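# Seat the matching loose relay in the rack's empty pocket

## Task

Several loose relays lie around; each is a small transparent box with a coloured button on top. Pick the one whose button colour matches the two relays already in the black rack. Insert it into the rack's one free pocket with the button facing up, and press it fully down. It must stay seated with no gripper holding it. Neither relay already in the rack may be raised or removed.

## Robot and tools

ROBOT AND FRAME
There are two arms, left_arm and right_arm. The names are labels only and do not match the left or right side of any picture. All positions share one scene frame: the origin is on the table surface midway between the arms, +x runs out over the table, +z points up, and left_arm sits toward +y. Positions are in metres, orientations are quaternions in w,x,y,z order, and velocities are in m/s and rad/s. The reported hand position can be somewhat wrong, more so when an arm is stretched far out.

GRIPPER
The fingers point along the gripper's own +z axis and close along its y axis. The reported end_effector_position is the point between the pads when the fingers are shut, about 2 cm short of the fingertips. Closing pushes the tips roughly 10 mm further along +z.

execute_actions
Arguments: actions, a list holding zero or one item, and an optional pictures flag (true or false) that decides whether camera images come back.
- Empty list: nothing is commanded and the current state is returned.
- Motion item: {"rows": [...], "steps": n}. rows holds 1 to 15 rows. steps runs from 1 to 15 and defaults to 15. Each step lasts 1/30 s. One row is used per step; if there are fewer rows than steps, the final row is reused.
- Wait item: {"steps": n} with no rows, n up to 300. It returns once n steps have passed since the previous result, and your reply time is counted within them.
A refused call sends nothing to the robot.

ROW LAYOUT
Every row is one flat list of 14 numbers covering both arms, even if only one arm moves. The first seven belong to left_arm, the next seven to right_arm. Within each seven the order is: waist, shoulder, elbow, forearm roll, wrist pitch, wrist roll, opening. The six joint numbers are absolute target angles in radians, in the same form that Joint positions prints; they are not offsets. Ranges per arm: waist -6.283 to 6.283, shoulder -2.059 to 2.094, elbow -3.927 to 0.192, forearm roll -6.283 to 6.283, wrist pitch -1.693 to 3.142, wrist roll -6.283 to 6.283. The true end of a joint can differ from these by up to 0.010 rad either way. A call is refused if a target goes beyond a range end by more than 0.010 rad and also lies further out than that joint's last reported angle. A target past the true end is clipped to that end, and a later result may report "joint sent to its limit"; the lack of that line does not prove the joint has more room.
Opening is also absolute, from -1 (closed) to +1 (fully open).

MOTION LIMITS
Joint targets move at most 3.14 rad/s, take 0.16 s to reach that rate from rest, and all joints of one arm are slowed together so they finish at the same moment. Each step, a joint's target is held within 0.623 rad of its measured angle. If one step's targets would shift the gripper more than 70 mm from where it is measured, all of that arm's targets are pulled back toward the measured angles. Large moves therefore need several calls.
After a call ends, the arms keep heading to the last row sent until everything has nearly stopped (a slow or blocked motion counts as stopped) or a step is HELD; then only a new action makes them move on or push harder. Fingers already moving keep moving.

HOLDING
grip_measured is the measured finger opening on the command scale. To keep hold of an object, keep commanding an opening clearly lower than grip_measured; the lower the value, the harder the squeeze, up to roughly 24 N per pad for parts up to about 6 cm wide. Closing fast can squeeze harder and may even spring the fingers open. Commanding exactly grip_measured still grips lightly, and wider parts may slip. Joint positions gives the actual gap in metres (0.084 when fully open). The held part, or a loose object, may now and then be briefly pulled or shoved by the simulation.

RESULT LINES
- State line: for each arm, end_effector_position, end_effector_quat_wxyz and velocities.
- Joint positions / Joint velocities: one block per arm, with joints in row order (rad, rad/s), then the pad gap (m, m/s).
- "joint command not followed": the clearance check altered or blocked some joint targets; the rest of the row still ran.
- HELD: marks steps where all or part of your row was not sent.
- Torque fault: if contact torque reaches a load limit (waist 45.5, shoulder 45.5, elbow 27.3, forearm roll 27.3, wrist pitch 18.2, wrist roll 18.2 N m, held weight included), that arm stops, backs the joint off slightly, pauses 10 s and drops the rest of the call.
- MOTOR HOT appears from 65 °C while holding loads; at 80 °C an OVER-TEMPERATURE FAULT brakes that arm until it cools.

zoom_image
Arguments: camera (cam_high, cam_low, cam_left_wrist or cam_right_wrist) and region [x0, y0, x1, y1] in pixels of that camera's most recent full image, with (0,0) at top-left and at most 504 x 504 pixels. It returns a magnified view.

finished_scene
Argument: scene, the integer number of the current scene. It ends that scene permanently and reports whether the goal was met; the result must already hold without the robot's help. Sending a reply with no tool call also ends the run.

CAMERAS
All four images are 896x504. Calibration gives K and T_world_to_cam (world frame to camera frame, metres) per camera; actual poses can differ by a few degrees and millimetres. Wrist camera poses are computed from that arm's joint readings.

AVOID
Dropping the relay, knocking anything off the table, shoving hard, letting the arms bump or press on each other (this can end the scene), and lifting or disturbing the two relays already seated. Smooth, direct motion is preferred.

Each tool is called after ">>>" in YAML: its name, and indented under it one key for each argument.

## Session

>>> execute_actions:
  actions: []

Scene clock: 0.00 s of 4800.00 s.
left_arm: end_effector_position=(+0.2911, +0.6387, +0.3403) grip_measured=+1.00 end_effector_quat_wxyz=(+0.010, +0.690, -0.723, -0.019) end_effector_velocity=(-0.000, +0.000, +0.000) end_effector_angular_velocity=(-0.000, -0.000, +0.002) | right_arm: end_effector_position=(+0.3851, -0.0560, +0.2072) grip_measured=+1.00 end_effector_quat_wxyz=(-0.067, +0.209, +0.805, +0.551) end_effector_velocity=(+0.000, -0.000, +0.000) end_effector_angular_velocity=(+0.000, -0.001, -0.001)
Joint positions: left_arm=[ 0.864 -0.118 -1.337  0.035  1.479  2.295  0.084] | right_arm=[-0.058 -0.133 -0.597  1.464  1.128  2.746  0.084]
Joint velocities: left_arm=[ 0.002 -0.     0.    -0.    -0.    -0.001  0.   ] | right_arm=[-0.    -0.    -0.     0.001 -0.001 -0.001  0.   ]
camera_calibration (this result's frames):
cam_left_wrist: T_world_to_cam=[[-0.997284, 0.0575626, 0.0459561, 0.272541], [0.0572876, 0.998331, -0.00727978, -0.578937], [-0.0462985, -0.00462728, -0.998917, 0.484691], [0, 0, 0, 1]] pos_world=[0.327407, 0.564526, 0.467427]
cam_right_wrist: T_world_to_cam=[[0.406249, 0.293807, 0.865239, -0.290066], [0.905479, -0.256644, -0.337995, -0.223345], [0.122753, 0.920767, -0.370298, 0.212693], [0, 0, 0, 1]] pos_world=[0.293965, -0.167937, 0.254247]

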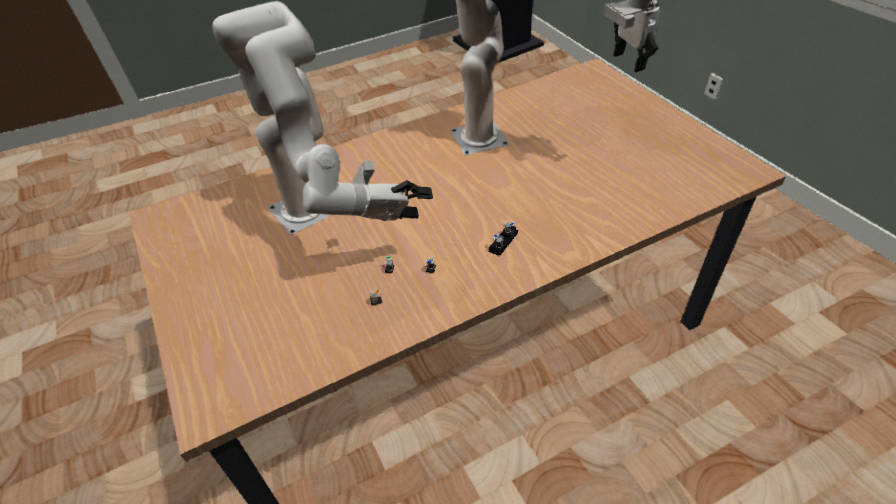

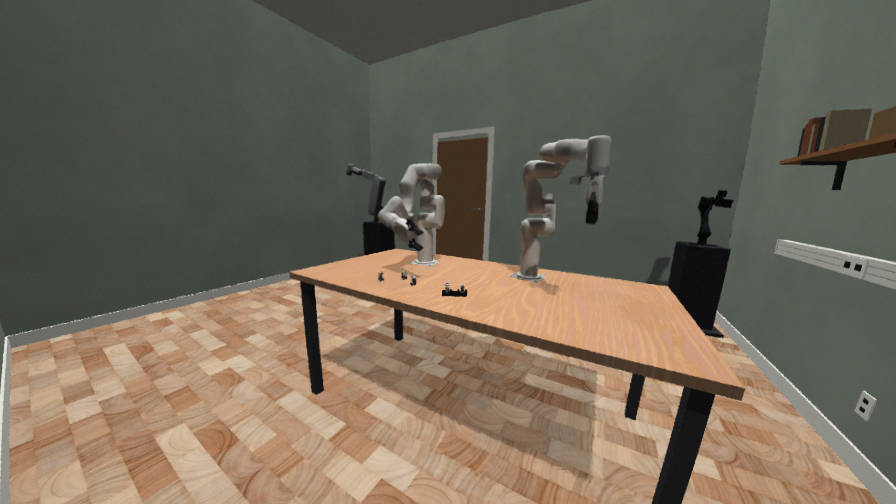

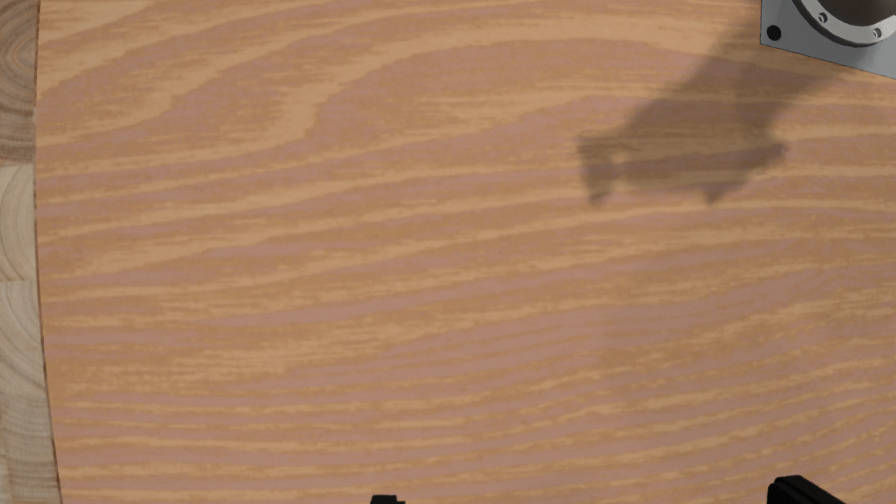

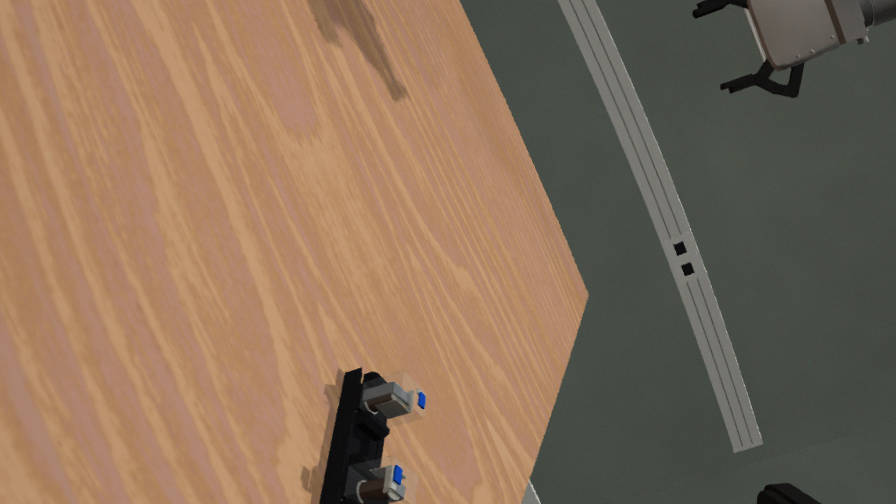

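>>> zoom_image:
  camera: "cam_high"
  region: [470, 210, 540, 265]

>>> zoom_image:
  camera: "cam_high"
  region: [355, 245, 455, 315]

Region (470, 210, 540, 265) of cam_high's 896x504 image, scaled by 7.200, with more detail than that image has; it fills the top 396 rows of this view, and the rest is white.

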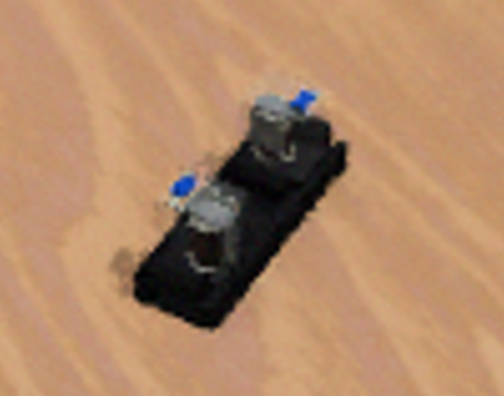

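Region (355, 245, 455, 315) of cam_high's 896x504 image, scaled by 5.040, with more detail than that image has; it fills the top 353 rows of this view, and the rest is white.

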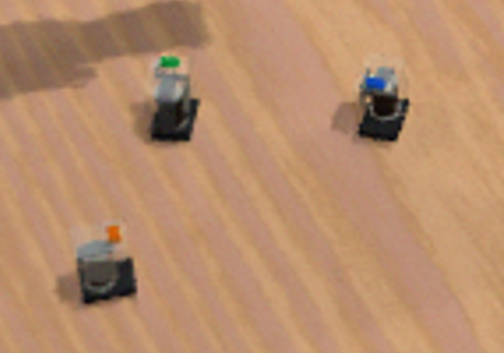

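>>> execute_actions:
  actions:
    - {"rows": [[0.864,-0.118,-1.337,0.035,1.479,2.295,1.0, -0.95,-0.133,-0.597,1.464,1.128,2.746,1.0]], "steps": 15}
  pictures: false

Scene clock: 120.50 s of 4800.00 s.
left_arm: end_effector_position=(+0.2911, +0.6385, +0.3401) grip_measured=+1.00 end_effector_quat_wxyz=(+0.011, +0.690, -0.723, -0.018) end_effector_velocity=(-0.001, +0.000, -0.000) end_effector_angular_velocity=(-0.001, +0.001, +0.001) | right_arm: end_effector_position=(+0.4425, -0.2048, +0.2073) grip_measured=+1.00 end_effector_quat_wxyz=(+0.033, +0.349, +0.755, +0.554) end_effector_velocity=(+0.070, -0.366, -0.000) end_effector_angular_velocity=(-0.001, +0.001, -0.832)
Joint positions: left_arm=[ 0.864 -0.118 -1.337  0.035  1.479  2.295  0.084] | right_arm=[-0.416 -0.133 -0.597  1.464  1.128  2.746  0.084]
Joint velocities: left_arm=[ 0.001 -0.     0.     0.     0.002  0.    -0.   ] | right_arm=[-0.833 -0.001  0.001 -0.002  0.     0.001  0.   ]
Steps of this call (steps 1 to 90: nothing new was sent; then 117.00 s passed at rest; steps 91 to 105: all 15 steps of this action). Readings (joint positions):
91: left_arm=[0.864 -0.118 -1.337 0.035 1.479 2.295] | right_arm=[-0.058 -0.133 -0.597 1.464 1.128 2.746]
92: left_arm=[0.864 -0.118 -1.337 0.035 1.479 2.295] | right_arm=[-0.061 -0.133 -0.597 1.464 1.128 2.746]
94: left_arm=[0.864 -0.118 -1.337 0.035 1.479 2.295] | right_arm=[-0.101 -0.133 -0.597 1.464 1.129 2.746]
98: left_arm=[0.864 -0.118 -1.337 0.035 1.479 2.295] | right_arm=[-0.222 -0.133 -0.597 1.464 1.128 2.746]
105: the state above

>>> execute_actions:
  actions:
    - {"rows": [[-0.5652, 0.5109, -1.6702, 0.0, 1.1593, -0.24, 1.0, -0.95,-0.133,-0.597,1.464,1.128,2.746,1.0]], "steps": 15}
  pictures: false

Scene clock: 139.53 s of 4800.00 s.
left_arm: end_effector_position=(+0.4185, +0.5659, +0.2902) grip_measured=+1.00 end_effector_quat_wxyz=(+0.004, +0.690, -0.724, -0.013) end_effector_velocity=(+0.243, -0.242, -0.106) end_effector_angular_velocity=(-0.002, -0.030, -0.005) | right_arm: end_effector_position=(+0.4241, -0.4401, +0.2072) grip_measured=+1.00 end_effector_quat_wxyz=(+0.178, +0.536, +0.636, +0.526) end_effector_velocity=(-0.000, +0.000, -0.000) end_effector_angular_velocity=(+0.000, +0.001, -0.000)
Joint positions: left_arm=[ 0.599  0.113 -1.459  0.022  1.362  2.03   0.084] | right_arm=[-0.95  -0.133 -0.597  1.464  1.128  2.746  0.084]
Joint velocities: left_arm=[-0.616  0.426 -0.224 -0.023 -0.215 -0.611 -0.   ] | right_arm=[ 0.     0.     0.    -0.    -0.001  0.001  0.   ]
Steps of this call (steps 1 to 45: the robot went on to your last target; steps 46 to 110: nothing new was sent; then 14.87 s passed at rest; steps 111 to 125: all 15 steps of this action). Readings (joint positions):
111: left_arm=[0.864 -0.118 -1.337 0.035 1.479 2.295] | right_arm=[-0.950 -0.133 -0.597 1.464 1.128 2.746]
112: left_arm=[0.861 -0.115 -1.339 0.035 1.477 2.290] | right_arm=[-0.950 -0.133 -0.597 1.464 1.128 2.746]
114: left_arm=[0.828 -0.084 -1.361 0.033 1.459 2.255] | right_arm=[-0.950 -0.133 -0.597 1.464 1.128 2.746]
118: left_arm=[0.742 0.001 -1.399 0.028 1.419 2.173] | right_arm=[-0.950 -0.133 -0.597 1.464 1.128 2.746]
125: the state above

>>> execute_actions:
  actions:
    - {"steps": 120}
  pictures: true

Scene clock: 143.53 s of 4800.00 s.
left_arm: end_effector_position=(+0.4003, -0.0571, +0.1716) grip_measured=+1.00 end_effector_quat_wxyz=(+0.000, +0.968, -0.251, -0.000) end_effector_velocity=(-0.000, -0.000, +0.000) end_effector_angular_velocity=(-0.001, -0.000, -0.000) | right_arm: end_effector_position=(+0.4241, -0.4401, +0.2072) grip_measured=+1.00 end_effector_quat_wxyz=(+0.178, +0.536, +0.636, +0.526) end_effector_velocity=(-0.000, +0.000, -0.000) end_effector_angular_velocity=(+0.001, +0.001, +0.001)
Joint positions: left_arm=[-0.565  0.511 -1.67   0.     1.159 -0.24   0.084] | right_arm=[-0.95  -0.133 -0.597  1.464  1.128  2.746  0.084]
Joint velocities: left_arm=[-0.001 -0.     0.    -0.    -0.001 -0.     0.   ] | right_arm=[-0.     0.001 -0.    -0.001  0.001  0.     0.   ]
Steps of this call (steps 1 to 90: the robot went on to your last target; steps 91 to 120: nothing new was sent). Readings (joint positions):
1: left_arm=[0.579 0.127 -1.466 0.021 1.355 2.009] | right_arm=[-0.950 -0.133 -0.597 1.464 1.128 2.746]
2: left_arm=[0.558 0.140 -1.473 0.021 1.348 1.989] | right_arm=[-0.950 -0.133 -0.597 1.464 1.128 2.746]
4: left_arm=[0.517 0.166 -1.487 0.019 1.335 1.948] | right_arm=[-0.950 -0.133 -0.597 1.464 1.128 2.746]
8: left_arm=[0.434 0.212 -1.511 0.017 1.312 1.865] | right_arm=[-0.950 -0.133 -0.597 1.464 1.128 2.746]
120: the state above
All arms were judged still, so your last target was given up. Only a new action makes them travel on or press farther. Fingers that are still opening or closing keep moving.
camera_calibration (this result's frames):
cam_left_wrist: T_world_to_cam=[[-0.496062, -0.868273, 0.00493103, 0.182823], [-0.868192, 0.495917, -0.0175729, 0.451735], [0.0128127, -0.0129983, -0.999833, 0.293962], [0, 0, 0, 1]] pos_world=[0.479118, -0.0614611, 0.30095]
cam_right_wrist: T_world_to_cam=[[0.483758, -0.131136, 0.865321, -0.412968], [0.369413, -0.865725, -0.337718, -0.397956], [0.793418, 0.483035, -0.370359, 0.0845567], [0, 0, 0, 1]] pos_world=[0.279698, -0.439519, 0.254269]

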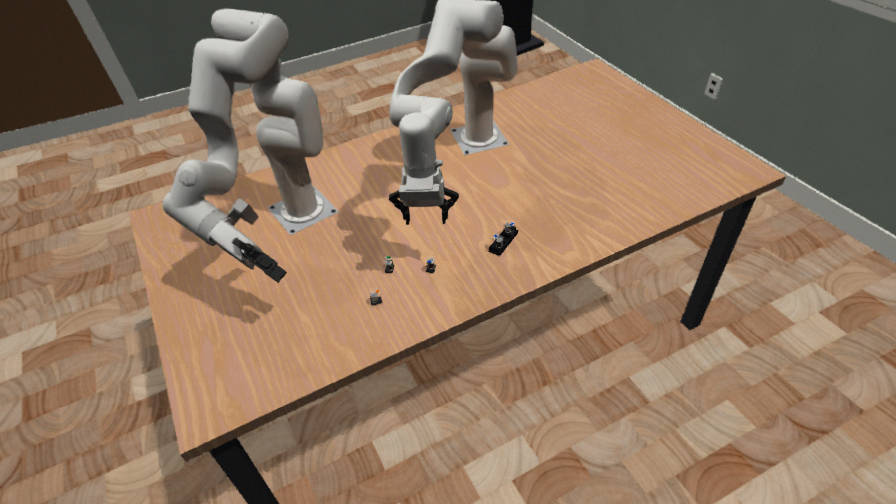

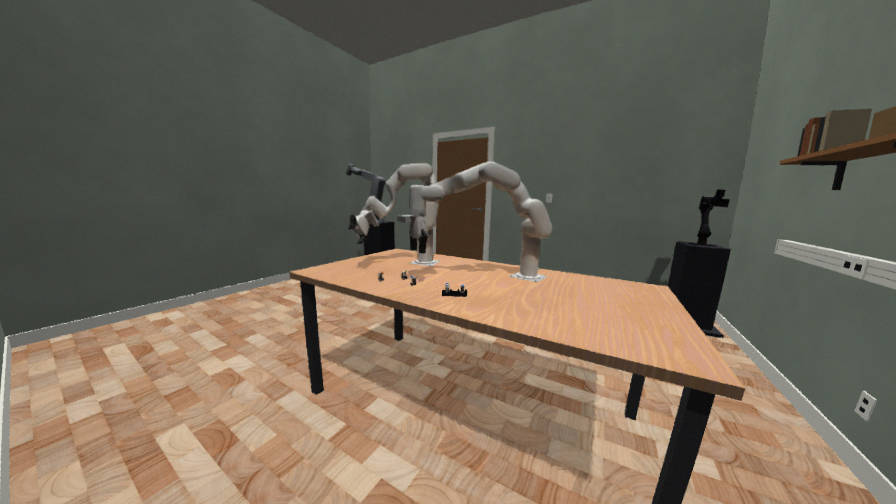

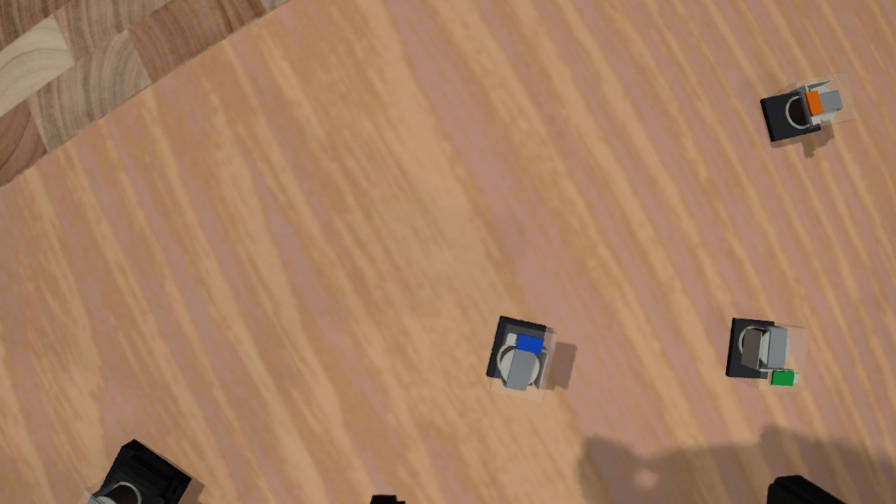

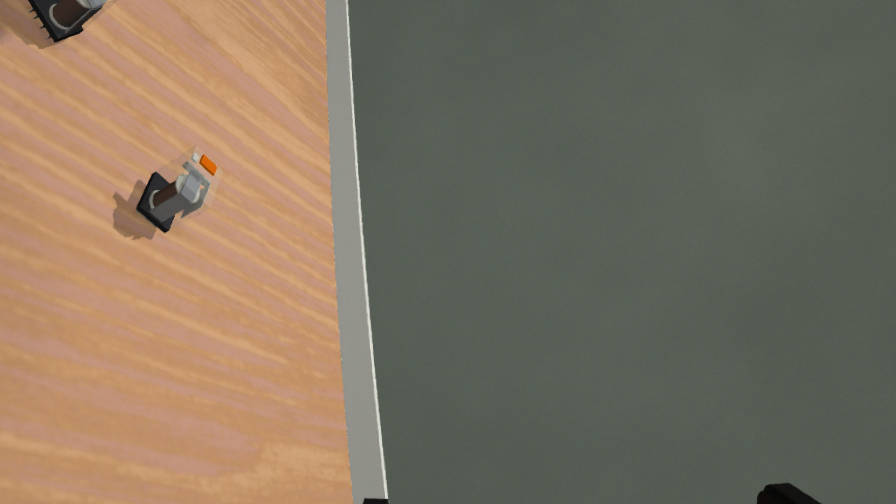

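>>> zoom_image:
  camera: "cam_left_wrist"
  region: [460, 300, 600, 410]

Region (460, 300, 600, 410) of cam_left_wrist's 896x504 image, scaled by 3.600, with more detail than that image has; it fills the top 396 rows of this view, and the rest is white.

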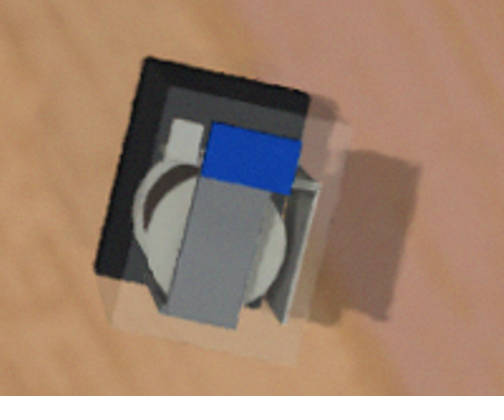

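>>> execute_actions:
  actions:
    - {"rows": [[-0.5479, 0.6496, -1.8305, 0.0, 1.1809, -1.545, 1.0, -0.95,-0.133,-0.597,1.464,1.128,2.746,1.0]], "steps": 15}
  pictures: false

Scene clock: 208.00 s of 4800.00 s.
left_arm: end_effector_position=(+0.4287, -0.0688, +0.1511) grip_measured=+1.00 end_effector_quat_wxyz=(-0.001, +0.974, +0.228, -0.000) end_effector_velocity=(+0.017, -0.013, +0.012) end_effector_angular_velocity=(-0.026, -0.035, +2.424) | right_arm: end_effector_position=(+0.4241, -0.4401, +0.2072) grip_measured=+1.00 end_effector_quat_wxyz=(+0.178, +0.536, +0.636, +0.526) end_effector_velocity=(+0.001, -0.000, +0.001) end_effector_angular_velocity=(+0.000, -0.002, -0.002)
Joint positions: left_arm=[-0.548  0.646 -1.824  0.     1.18  -1.191  0.084] | right_arm=[-0.95  -0.133 -0.597  1.464  1.128  2.746  0.084]
Joint velocities: left_arm=[ 0.002  0.038 -0.089 -0.     0.007 -2.422  0.   ] | right_arm=[ 0.     0.    -0.001  0.003  0.    -0.001  0.   ]
Steps of this call (steps 1 to 90: nothing new was sent; then 60.97 s passed at rest; steps 91 to 105: all 15 steps of this action). Readings (joint positions):
91: left_arm=[-0.565 0.511 -1.670 0.000 1.159 -0.240] | right_arm=[-0.950 -0.133 -0.597 1.464 1.128 2.746]
92: left_arm=[-0.565 0.512 -1.671 -0.000 1.160 -0.245] | right_arm=[-0.950 -0.133 -0.597 1.464 1.128 2.746]
94: left_arm=[-0.564 0.521 -1.684 -0.000 1.161 -0.292] | right_arm=[-0.950 -0.133 -0.597 1.464 1.128 2.746]
98: left_arm=[-0.556 0.583 -1.755 -0.000 1.170 -0.583] | right_arm=[-0.950 -0.133 -0.597 1.464 1.128 2.746]
105: the state above

>>> execute_actions:
  actions:
    - {"steps": 20}
  pictures: true

Scene clock: 213.37 s of 4800.00 s.
left_arm: end_effector_position=(+0.4299, -0.0695, +0.1512) grip_measured=+1.00 end_effector_quat_wxyz=(+0.000, +0.918, +0.396, -0.000) end_effector_velocity=(-0.000, -0.000, -0.000) end_effector_angular_velocity=(+0.001, +0.001, -0.000) | right_arm: end_effector_position=(+0.4241, -0.4401, +0.2072) grip_measured=+1.00 end_effector_quat_wxyz=(+0.178, +0.536, +0.636, +0.526) end_effector_velocity=(-0.000, +0.000, -0.001) end_effector_angular_velocity=(-0.000, +0.001, +0.000)
Joint positions: left_arm=[-0.548  0.65  -1.83   0.     1.181 -1.545  0.084] | right_arm=[-0.95  -0.133 -0.597  1.464  1.128  2.746  0.084]
Joint velocities: left_arm=[-0.001  0.    -0.     0.     0.001 -0.     0.   ] | right_arm=[-0.     0.001  0.001 -0.    -0.001 -0.001  0.   ]
Steps of this call (steps 1 to 30: the robot went on to your last target; steps 31 to 90: nothing new was sent; then 2.37 s passed at rest). Readings (joint positions):
1: left_arm=[-0.548 0.647 -1.827 -0.000 1.180 -1.269] | right_arm=[-0.950 -0.133 -0.597 1.464 1.128 2.746]
2: left_arm=[-0.548 0.647 -1.828 -0.000 1.180 -1.339] | right_arm=[-0.950 -0.133 -0.597 1.464 1.128 2.746]
4: left_arm=[-0.548 0.648 -1.830 -0.000 1.181 -1.446] | right_arm=[-0.950 -0.133 -0.597 1.464 1.128 2.746]
8: left_arm=[-0.548 0.649 -1.830 -0.000 1.181 -1.527] | right_arm=[-0.950 -0.133 -0.597 1.464 1.128 2.746]
90: the state above
All arms were judged still, so your last target was given up. Only a new action makes them travel on or press farther. Fingers that are still opening or closing keep moving.
camera_calibration (this result's frames):
cam_left_wrist: T_world_to_cam=[[0.719598, -0.694374, 0.00492421, -0.323746], [-0.694213, -0.719555, -0.0175673, 0.323969], [0.0157415, 0.00922293, -0.999834, 0.273358], [0, 0, 0, 1]] pos_world=[0.453567, 0.0057914, 0.280598]
cam_right_wrist: T_world_to_cam=[[0.483759, -0.131136, 0.865321, -0.412968], [0.369413, -0.865725, -0.337718, -0.397956], [0.793418, 0.483035, -0.370359, 0.0845568], [0, 0, 0, 1]] pos_world=[0.279698, -0.439519, 0.254269]

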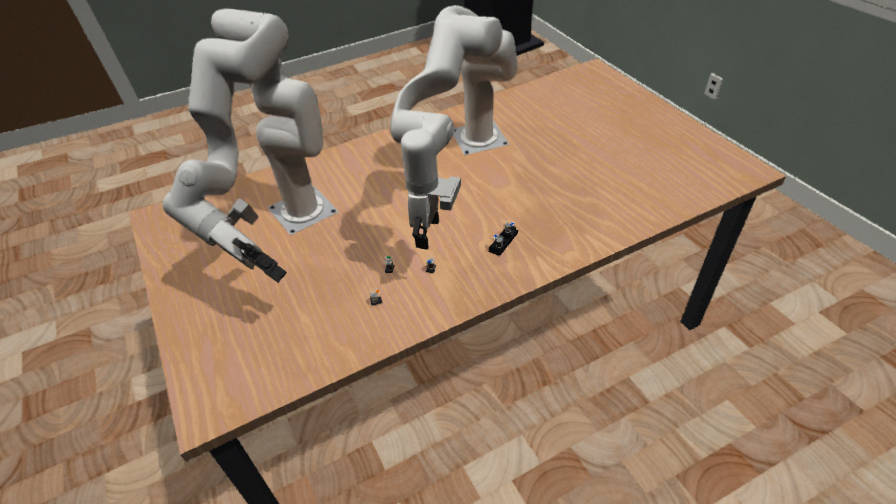

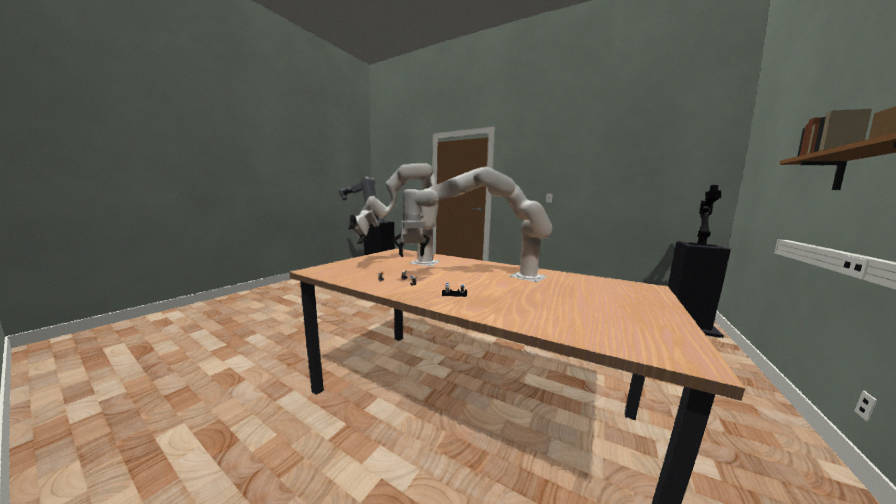

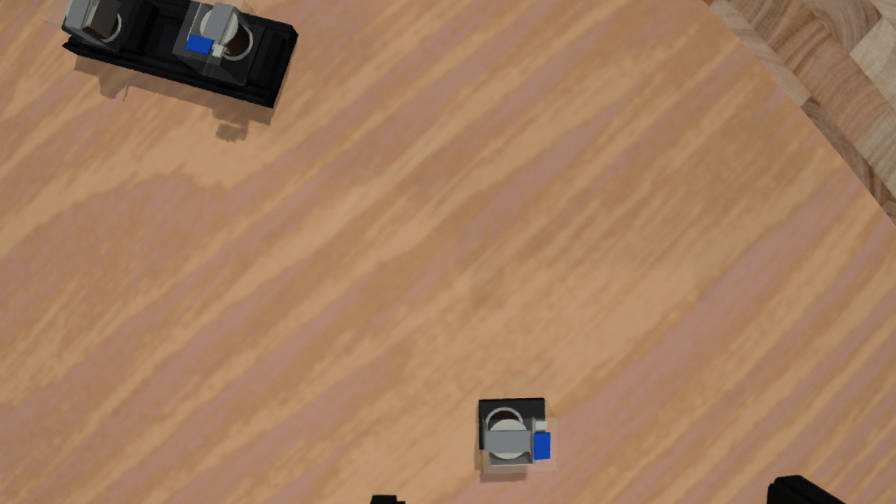

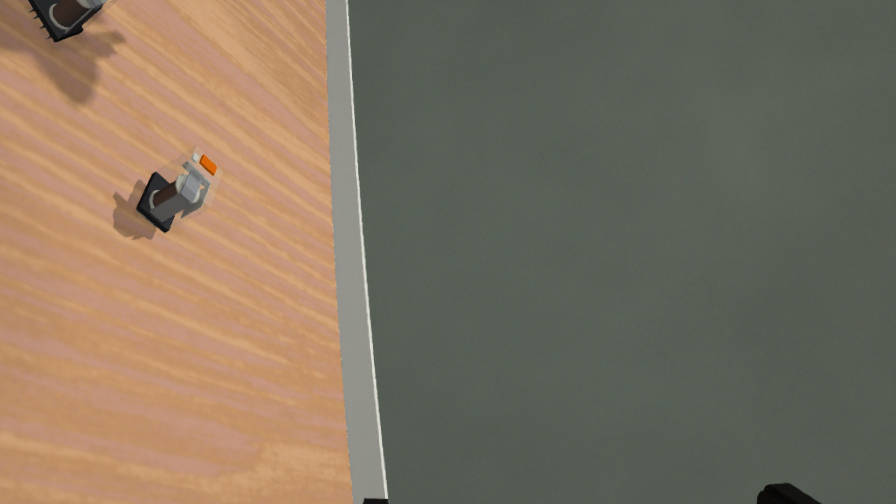

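>>> zoom_image:
  camera: "cam_left_wrist"
  region: [450, 380, 590, 490]

Region (450, 380, 590, 490) of cam_left_wrist's 896x504 image, scaled by 3.600, with more detail than that image has; it fills the top 396 rows of this view, and the rest is white.

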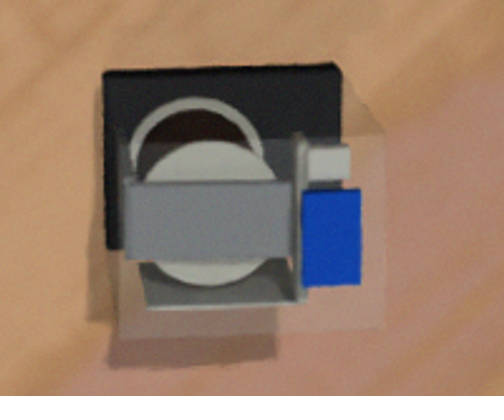

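>>> execute_actions:
  actions:
    - {"rows": [[-0.5517, 0.6988, -1.7164, 0.0, 1.0176, -1.56, 1.0, -0.95,-0.133,-0.597,1.464,1.128,2.746,1.0]], "steps": 15}
  pictures: false

Scene clock: 329.47 s of 4800.00 s.
left_arm: end_effector_position=(+0.4258, -0.0690, +0.0878) grip_measured=+1.00 end_effector_quat_wxyz=(+0.002, +0.916, +0.401, +0.001) end_effector_velocity=(+0.000, -0.000, -0.004) end_effector_angular_velocity=(-0.006, -0.006, +0.002) | right_arm: end_effector_position=(+0.4241, -0.4401, +0.2072) grip_measured=+1.00 end_effector_quat_wxyz=(+0.178, +0.536, +0.636, +0.526) end_effector_velocity=(+0.000, +0.000, +0.000) end_effector_angular_velocity=(+0.000, +0.000, +0.001)
Joint positions: left_arm=[-0.552  0.696 -1.72  -0.     1.019 -1.56   0.084] | right_arm=[-0.95  -0.133 -0.597  1.464  1.128  2.746  0.084]
Joint velocities: left_arm=[ 0.    -0.001  0.015 -0.    -0.023 -0.001 -0.   ] | right_arm=[ 0.    -0.    -0.001 -0.001  0.001  0.001  0.   ]
Steps of this call (steps 1 to 90: nothing new was sent; then 112.60 s passed at rest; steps 91 to 105: all 15 steps of this action). Readings (joint positions):
91: left_arm=[-0.548 0.650 -1.830 -0.000 1.181 -1.545] | right_arm=[-0.950 -0.133 -0.597 1.464 1.128 2.746]
92: left_arm=[-0.548 0.650 -1.828 -0.000 1.176 -1.545] | right_arm=[-0.950 -0.133 -0.597 1.464 1.128 2.746]
94: left_arm=[-0.549 0.657 -1.804 -0.000 1.134 -1.549] | right_arm=[-0.950 -0.133 -0.597 1.464 1.128 2.746]
98: left_arm=[-0.551 0.696 -1.730 0.000 1.048 -1.557] | right_arm=[-0.950 -0.133 -0.597 1.464 1.128 2.746]
105: the state above

>>> execute_actions:
  actions: []
  pictures: true

Scene clock: 335.63 s of 4800.00 s.
left_arm: end_effector_position=(+0.4247, -0.0681, +0.0849) grip_measured=+1.00 end_effector_quat_wxyz=(+0.000, +0.916, +0.401, -0.000) end_effector_velocity=(+0.000, +0.001, +0.000) end_effector_angular_velocity=(+0.000, +0.001, +0.002) | right_arm: end_effector_position=(+0.4241, -0.4401, +0.2072) grip_measured=+1.00 end_effector_quat_wxyz=(+0.178, +0.536, +0.636, +0.526) end_effector_velocity=(-0.000, +0.000, +0.000) end_effector_angular_velocity=(+0.001, -0.000, -0.001)
Joint positions: left_arm=[-0.552  0.699 -1.716  0.     1.018 -1.56   0.084] | right_arm=[-0.95  -0.133 -0.597  1.464  1.128  2.746  0.084]
Joint velocities: left_arm=[ 0.001 -0.    -0.    -0.001  0.001 -0.001  0.   ] | right_arm=[-0.    -0.002  0.001  0.     0.     0.001  0.   ]
Steps of this call (steps 1 to 15: the robot went on to your last target; steps 16 to 90: nothing new was sent; then 3.17 s passed at rest). Readings (joint positions):
1: left_arm=[-0.552 0.697 -1.719 -0.000 1.018 -1.560] | right_arm=[-0.950 -0.133 -0.597 1.464 1.128 2.746]
2: left_arm=[-0.552 0.697 -1.718 -0.000 1.018 -1.560] | right_arm=[-0.950 -0.133 -0.597 1.464 1.128 2.746]
4: left_arm=[-0.552 0.698 -1.717 -0.000 1.018 -1.560] | right_arm=[-0.950 -0.133 -0.597 1.464 1.128 2.746]
8: left_arm=[-0.552 0.699 -1.717 -0.000 1.018 -1.560] | right_arm=[-0.950 -0.133 -0.597 1.464 1.128 2.746]
90: the state above
All arms were judged still, so your last target was given up. Only a new action makes them travel on or press farther. Fingers that are still opening or closing keep moving.
camera_calibration (this result's frames):
cam_left_wrist: T_world_to_cam=[[0.727329, -0.686271, 0.00492415, -0.321413], [-0.686111, -0.727285, -0.0175673, 0.316259], [0.0156372, 0.00939871, -0.999834, 0.207186], [0, 0, 0, 1]] pos_world=[0.447522, 0.00748669, 0.214291]
cam_right_wrist: T_world_to_cam=[[0.483759, -0.131136, 0.865321, -0.412968], [0.369413, -0.865725, -0.337718, -0.397956], [0.793418, 0.483035, -0.370359, 0.0845567], [0, 0, 0, 1]] pos_world=[0.279698, -0.439519, 0.254269]

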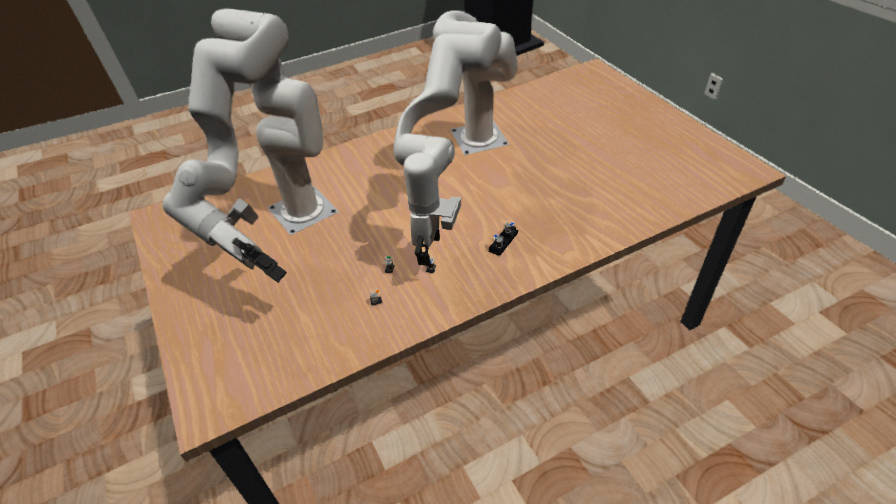

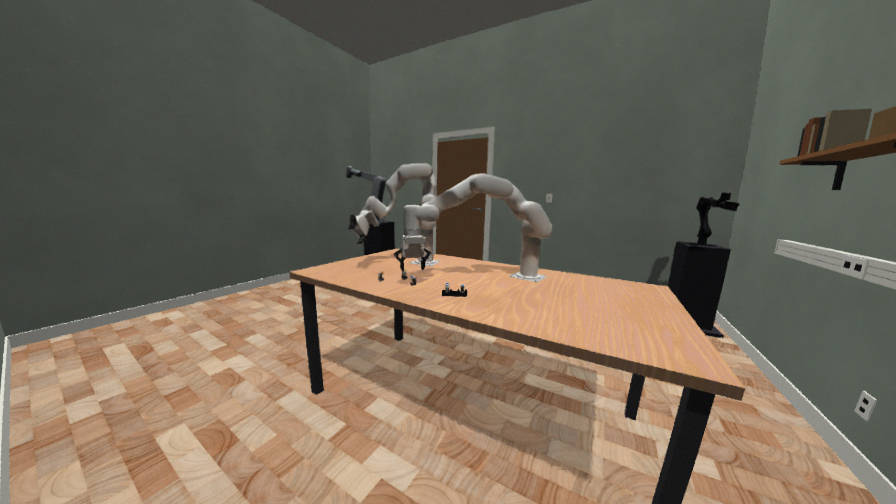

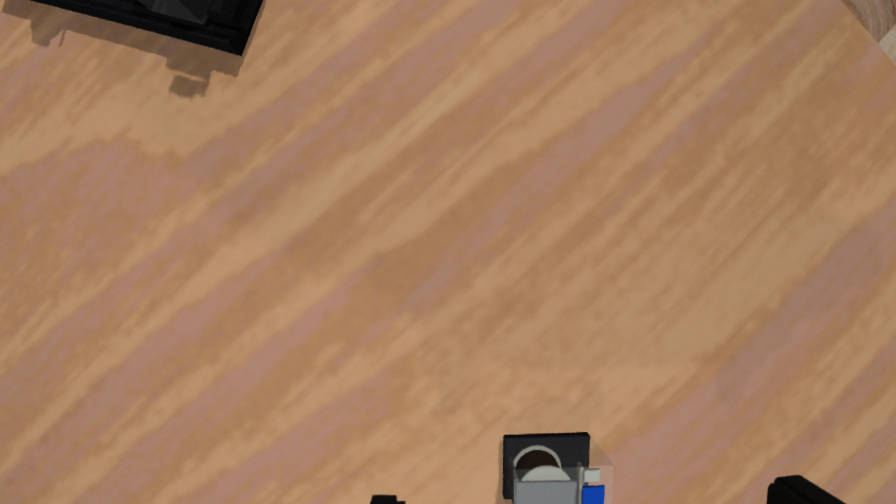

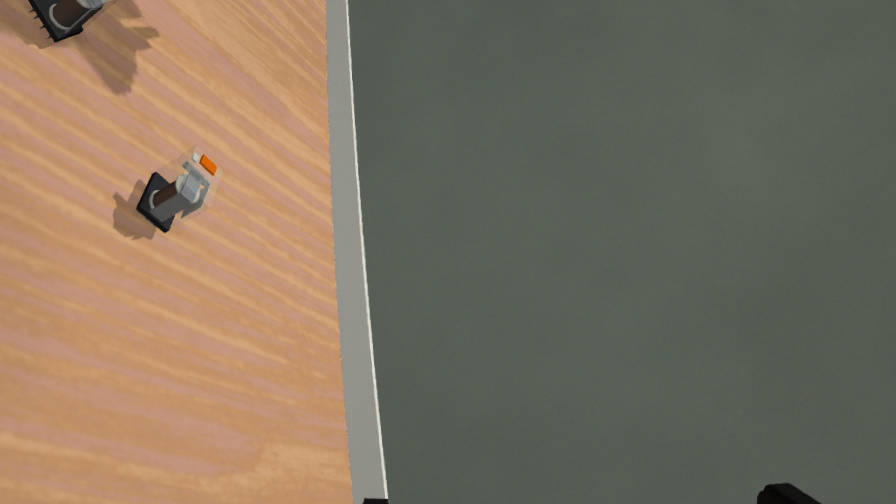

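>>> zoom_image:
  camera: "cam_left_wrist"
  region: [480, 404, 620, 504]

Region (480, 404, 620, 504) of cam_left_wrist's 896x504 image, scaled by 3.600, with more detail than that image has; it fills the top 360 rows of this view, and the rest is white.

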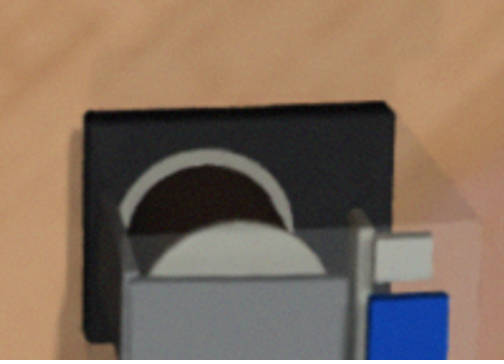

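>>> zoom_image:
  camera: "cam_high"
  region: [395, 230, 465, 285]

Region (395, 230, 465, 285) of cam_high's 896x504 image, scaled by 7.200, with more detail than that image has; it fills the top 396 rows of this view, and the rest is white.

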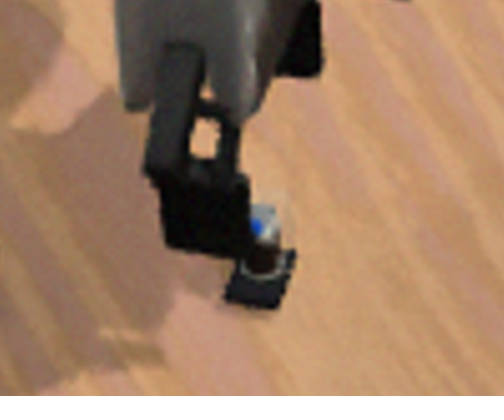

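>>> execute_actions:
  actions:
    - {"rows": [[-0.5517,0.7039,-1.7143,0.0,1.0104,-1.56,1.0, -0.95,-0.133,-0.597,1.464,1.128,2.746,1.0],[-0.5517,0.7090,-1.7121,0.0,1.0031,-1.56,1.0, -0.95,-0.133,-0.597,1.464,1.128,2.746,1.0],[-0.5517,0.7141,-1.7100,0.0,0.9959,-1.56,1.0, -0.95,-0.133,-0.597,1.464,1.128,2.746,1.0],[-0.5517,0.7192,-1.7079,0.0,0.9887,-1.56,1.0, -0.95,-0.133,-0.597,1.464,1.128,2.746,1.0],[-0.5517,0.7243,-1.7058,0.0,0.9815,-1.56,1.0, -0.95,-0.133,-0.597,1.464,1.128,2.746,1.0],[-0.5517,0.7294,-1.7036,0.0,0.9742,-1.56,1.0, -0.95,-0.133,-0.597,1.464,1.128,2.746,1.0],[-0.5517,0.7345,-1.7015,0.0,0.9670,-1.56,1.0, -0.95,-0.133,-0.597,1.464,1.128,2.746,1.0],[-0.5517,0.7382,-1.7007,0.0,0.9625,-1.56,1.0, -0.95,-0.133,-0.597,1.464,1.128,2.746,1.0],[-0.5517,0.7420,-1.6999,0.0,0.9580,-1.56,1.0, -0.95,-0.133,-0.597,1.464,1.128,2.746,1.0],[-0.5517,0.7457,-1.6991,0.0,0.9534,-1.56,1.0, -0.95,-0.133,-0.597,1.464,1.128,2.746,1.0],[-0.5517,0.7494,-1.6983,0.0,0.9489,-1.56,1.0, -0.95,-0.133,-0.597,1.464,1.128,2.746,1.0],[-0.5517,0.7531,-1.6975,0.0,0.9444,-1.56,1.0, -0.95,-0.133,-0.597,1.464,1.128,2.746,1.0],[-0.5517,0.7569,-1.6967,0.0,0.9399,-1.56,1.0, -0.95,-0.133,-0.597,1.464,1.128,2.746,1.0],[-0.5517,0.7606,-1.6959,0.0,0.9353,-1.56,1.0, -0.95,-0.133,-0.597,1.464,1.128,2.746,1.0],[-0.5517,0.7643,-1.6951,0.0,0.9308,-1.56,1.0, -0.95,-0.133,-0.597,1.464,1.128,2.746,1.0]], "steps": 15}
  pictures: false

Scene clock: 409.20 s of 4800.00 s.
left_arm: end_effector_position=(+0.4249, -0.0682, +0.0519) grip_measured=+1.00 end_effector_quat_wxyz=(-0.000, +0.916, +0.401, -0.000) end_effector_velocity=(+0.004, -0.003, -0.067) end_effector_angular_velocity=(-0.010, -0.011, +0.001) | right_arm: end_effector_position=(+0.4241, -0.4401, +0.2072) grip_measured=+1.00 end_effector_quat_wxyz=(+0.178, +0.536, +0.636, +0.526) end_effector_velocity=(+0.000, -0.000, +0.001) end_effector_angular_velocity=(+0.000, -0.001, -0.001)
Joint positions: left_arm=[-0.552  0.748 -1.699  0.     0.952 -1.56   0.084] | right_arm=[-0.95  -0.133 -0.597  1.464  1.128  2.746  0.084]
Joint velocities: left_arm=[ 0.001  0.109  0.022 -0.    -0.146  0.     0.   ] | right_arm=[-0.    -0.001 -0.     0.001  0.     0.001  0.   ]
Steps of this call (steps 1 to 90: nothing new was sent; then 70.07 s passed at rest; steps 91 to 105: all 15 steps of this action). Readings (joint positions):
91: left_arm=[-0.552 0.699 -1.716 -0.000 1.018 -1.560] | right_arm=[-0.950 -0.133 -0.597 1.464 1.128 2.746]
92: left_arm=[-0.552 0.699 -1.716 -0.000 1.017 -1.560] | right_arm=[-0.950 -0.133 -0.597 1.464 1.128 2.746]
94: left_arm=[-0.552 0.702 -1.715 -0.000 1.011 -1.560] | right_arm=[-0.950 -0.133 -0.597 1.464 1.128 2.746]
98: left_arm=[-0.552 0.718 -1.708 -0.000 0.990 -1.560] | right_arm=[-0.950 -0.133 -0.597 1.464 1.128 2.746]
105: the state above

>>> execute_actions:
  actions:
    - {"steps": 15}
  pictures: true

Scene clock: 429.60 s of 4800.00 s.
left_arm: end_effector_position=(+0.4250, -0.0683, +0.0415) grip_measured=+1.00 end_effector_quat_wxyz=(+0.000, +0.916, +0.401, -0.000) end_effector_velocity=(-0.000, -0.000, -0.000) end_effector_angular_velocity=(+0.000, +0.000, +0.001) | right_arm: end_effector_position=(+0.4241, -0.4401, +0.2072) grip_measured=+1.00 end_effector_quat_wxyz=(+0.178, +0.536, +0.636, +0.526) end_effector_velocity=(-0.000, +0.000, -0.000) end_effector_angular_velocity=(-0.000, +0.001, +0.000)
Joint positions: left_arm=[-0.552  0.764 -1.695  0.     0.931 -1.56   0.084] | right_arm=[-0.95  -0.133 -0.597  1.464  1.128  2.746  0.084]
Joint velocities: left_arm=[-0.     0.     0.     0.     0.001 -0.001 -0.   ] | right_arm=[ 0.    -0.001  0.001 -0.001 -0.     0.     0.   ]
Steps of this call (steps 1 to 30: the robot went on to your last target; steps 31 to 90: nothing new was sent; then 17.40 s passed at rest). Readings (joint positions):
1: left_arm=[-0.552 0.751 -1.698 0.000 0.947 -1.560] | right_arm=[-0.950 -0.133 -0.597 1.464 1.128 2.746]
2: left_arm=[-0.552 0.755 -1.697 0.000 0.943 -1.560] | right_arm=[-0.950 -0.133 -0.597 1.464 1.128 2.746]
4: left_arm=[-0.552 0.760 -1.696 0.000 0.937 -1.560] | right_arm=[-0.950 -0.133 -0.597 1.464 1.128 2.746]
8: left_arm=[-0.552 0.763 -1.695 -0.000 0.932 -1.560] | right_arm=[-0.950 -0.133 -0.597 1.464 1.128 2.746]
90: the state above
All arms were judged still, so your last target was given up. Only a new action makes them travel on or press farther. Fingers that are still opening or closing keep moving.
camera_calibration (this result's frames):
cam_left_wrist: T_world_to_cam=[[0.727329, -0.686271, 0.00492407, -0.321589], [-0.686111, -0.727285, -0.0175673, 0.315505], [0.0156371, 0.00939876, -0.999834, 0.163774], [0, 0, 0, 1]] pos_world=[0.447811, 0.00722542, 0.170873]
cam_right_wrist: T_world_to_cam=[[0.483758, -0.131136, 0.865321, -0.412968], [0.369413, -0.865725, -0.337718, -0.397956], [0.793418, 0.483035, -0.370359, 0.0845567], [0, 0, 0, 1]] pos_world=[0.279698, -0.439519, 0.254269]

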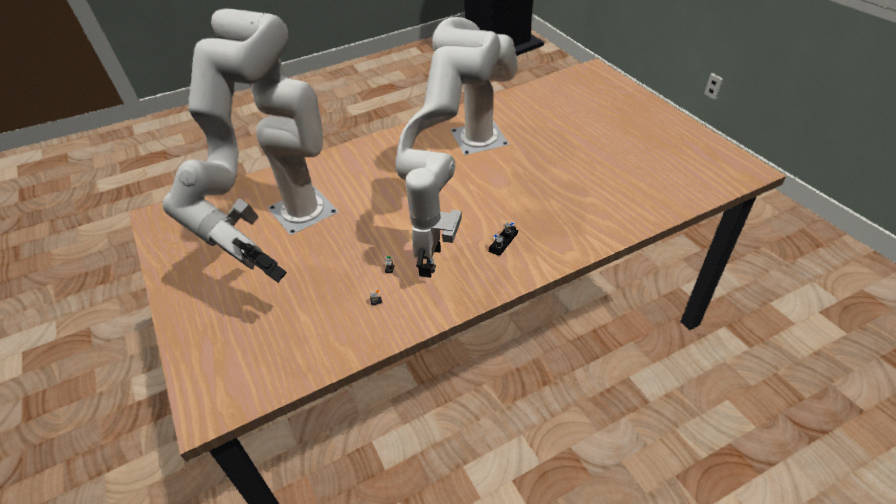

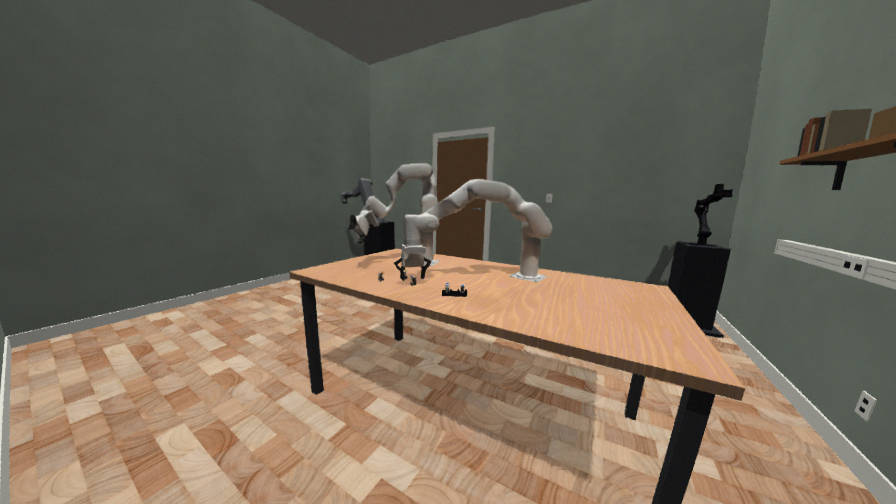

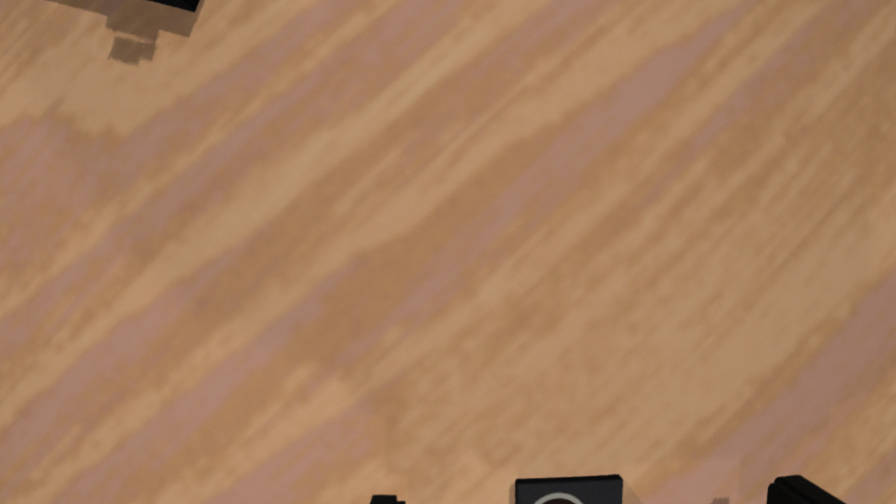

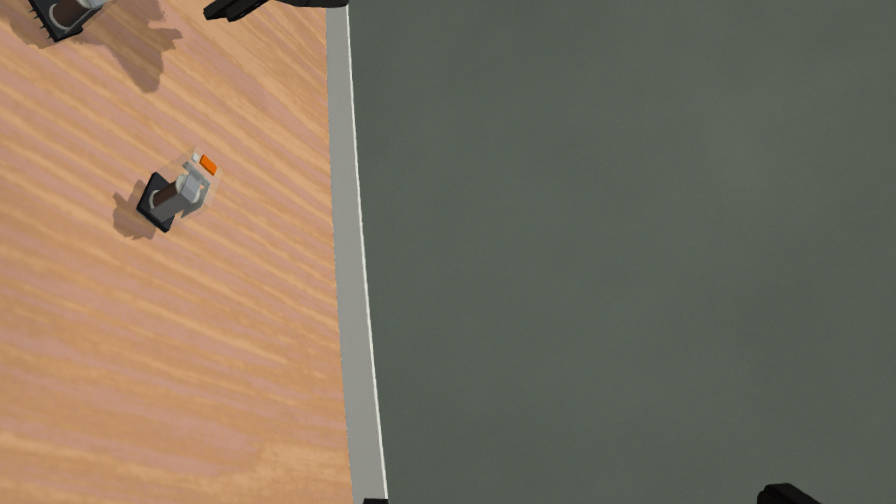

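>>> execute_actions:
  actions:
    - {"rows": [[-0.5517,0.7643,-1.6951,0.0,0.9308,-1.56,0.6, -0.95,-0.133,-0.597,1.464,1.128,2.746,1.0],[-0.5517,0.7643,-1.6951,0.0,0.9308,-1.56,0.3, -0.95,-0.133,-0.597,1.464,1.128,2.746,1.0],[-0.5517,0.7643,-1.6951,0.0,0.9308,-1.56,0.0, -0.95,-0.133,-0.597,1.464,1.128,2.746,1.0],[-0.5517,0.7643,-1.6951,0.0,0.9308,-1.56,-0.15, -0.95,-0.133,-0.597,1.464,1.128,2.746,1.0],[-0.5517,0.7643,-1.6951,0.0,0.9308,-1.56,-0.25, -0.95,-0.133,-0.597,1.464,1.128,2.746,1.0],[-0.5517,0.7643,-1.6951,0.0,0.9308,-1.56,-0.33, -0.95,-0.133,-0.597,1.464,1.128,2.746,1.0],[-0.5517,0.7643,-1.6951,0.0,0.9308,-1.56,-0.40, -0.95,-0.133,-0.597,1.464,1.128,2.746,1.0],[-0.5517,0.7643,-1.6951,0.0,0.9308,-1.56,-0.47, -0.95,-0.133,-0.597,1.464,1.128,2.746,1.0],[-0.5517,0.7643,-1.6951,0.0,0.9308,-1.56,-0.55, -0.95,-0.133,-0.597,1.464,1.128,2.746,1.0],[-0.5517,0.7643,-1.6951,0.0,0.9308,-1.56,-0.65, -0.95,-0.133,-0.597,1.464,1.128,2.746,1.0],[-0.5517,0.7643,-1.6951,0.0,0.9308,-1.56,-0.75, -0.95,-0.133,-0.597,1.464,1.128,2.746,1.0],[-0.5517,0.7643,-1.6951,0.0,0.9308,-1.56,-0.85, -0.95,-0.133,-0.597,1.464,1.128,2.746,1.0],[-0.5517,0.7643,-1.6951,0.0,0.9308,-1.56,-0.93, -0.95,-0.133,-0.597,1.464,1.128,2.746,1.0],[-0.5517,0.7643,-1.6951,0.0,0.9308,-1.56,-1.0, -0.95,-0.133,-0.597,1.464,1.128,2.746,1.0]], "steps": 15}
  pictures: false

Scene clock: 470.60 s of 4800.00 s.
left_arm: end_effector_position=(+0.4250, -0.0683, +0.0414) grip_measured=-0.39 end_effector_quat_wxyz=(-0.000, +0.916, +0.401, -0.000) end_effector_velocity=(+0.001, +0.000, +0.000) end_effector_angular_velocity=(-0.001, -0.001, -0.002) | right_arm: end_effector_position=(+0.4241, -0.4401, +0.2072) grip_measured=+1.00 end_effector_quat_wxyz=(+0.178, +0.536, +0.636, +0.526) end_effector_velocity=(-0.000, -0.000, -0.000) end_effector_angular_velocity=(+0.001, +0.001, -0.001)
Joint positions: left_arm=[-0.552  0.764 -1.695  0.     0.931 -1.56   0.027] | right_arm=[-0.95  -0.133 -0.597  1.464  1.128  2.746  0.084]
Joint velocities: left_arm=[ 0.001 -0.    -0.     0.    -0.001  0.003  0.   ] | right_arm=[-0.     0.001  0.     0.    -0.001  0.001  0.   ]
Steps of this call (steps 1 to 90: nothing new was sent; then 37.50 s passed at rest; steps 91 to 105: all 15 steps of this action). Readings (joint positions):
91: left_arm=[-0.552 0.764 -1.695 0.000 0.931 -1.560] | right_arm=[-0.950 -0.133 -0.597 1.464 1.128 2.746]
92: left_arm=[-0.552 0.764 -1.695 -0.000 0.931 -1.560] | right_arm=[-0.950 -0.133 -0.597 1.464 1.128 2.746]
94: left_arm=[-0.552 0.764 -1.695 -0.000 0.931 -1.560] | right_arm=[-0.950 -0.133 -0.597 1.464 1.128 2.746]
98: left_arm=[-0.552 0.764 -1.695 0.000 0.931 -1.560] | right_arm=[-0.950 -0.133 -0.597 1.464 1.128 2.746]
105: the state above


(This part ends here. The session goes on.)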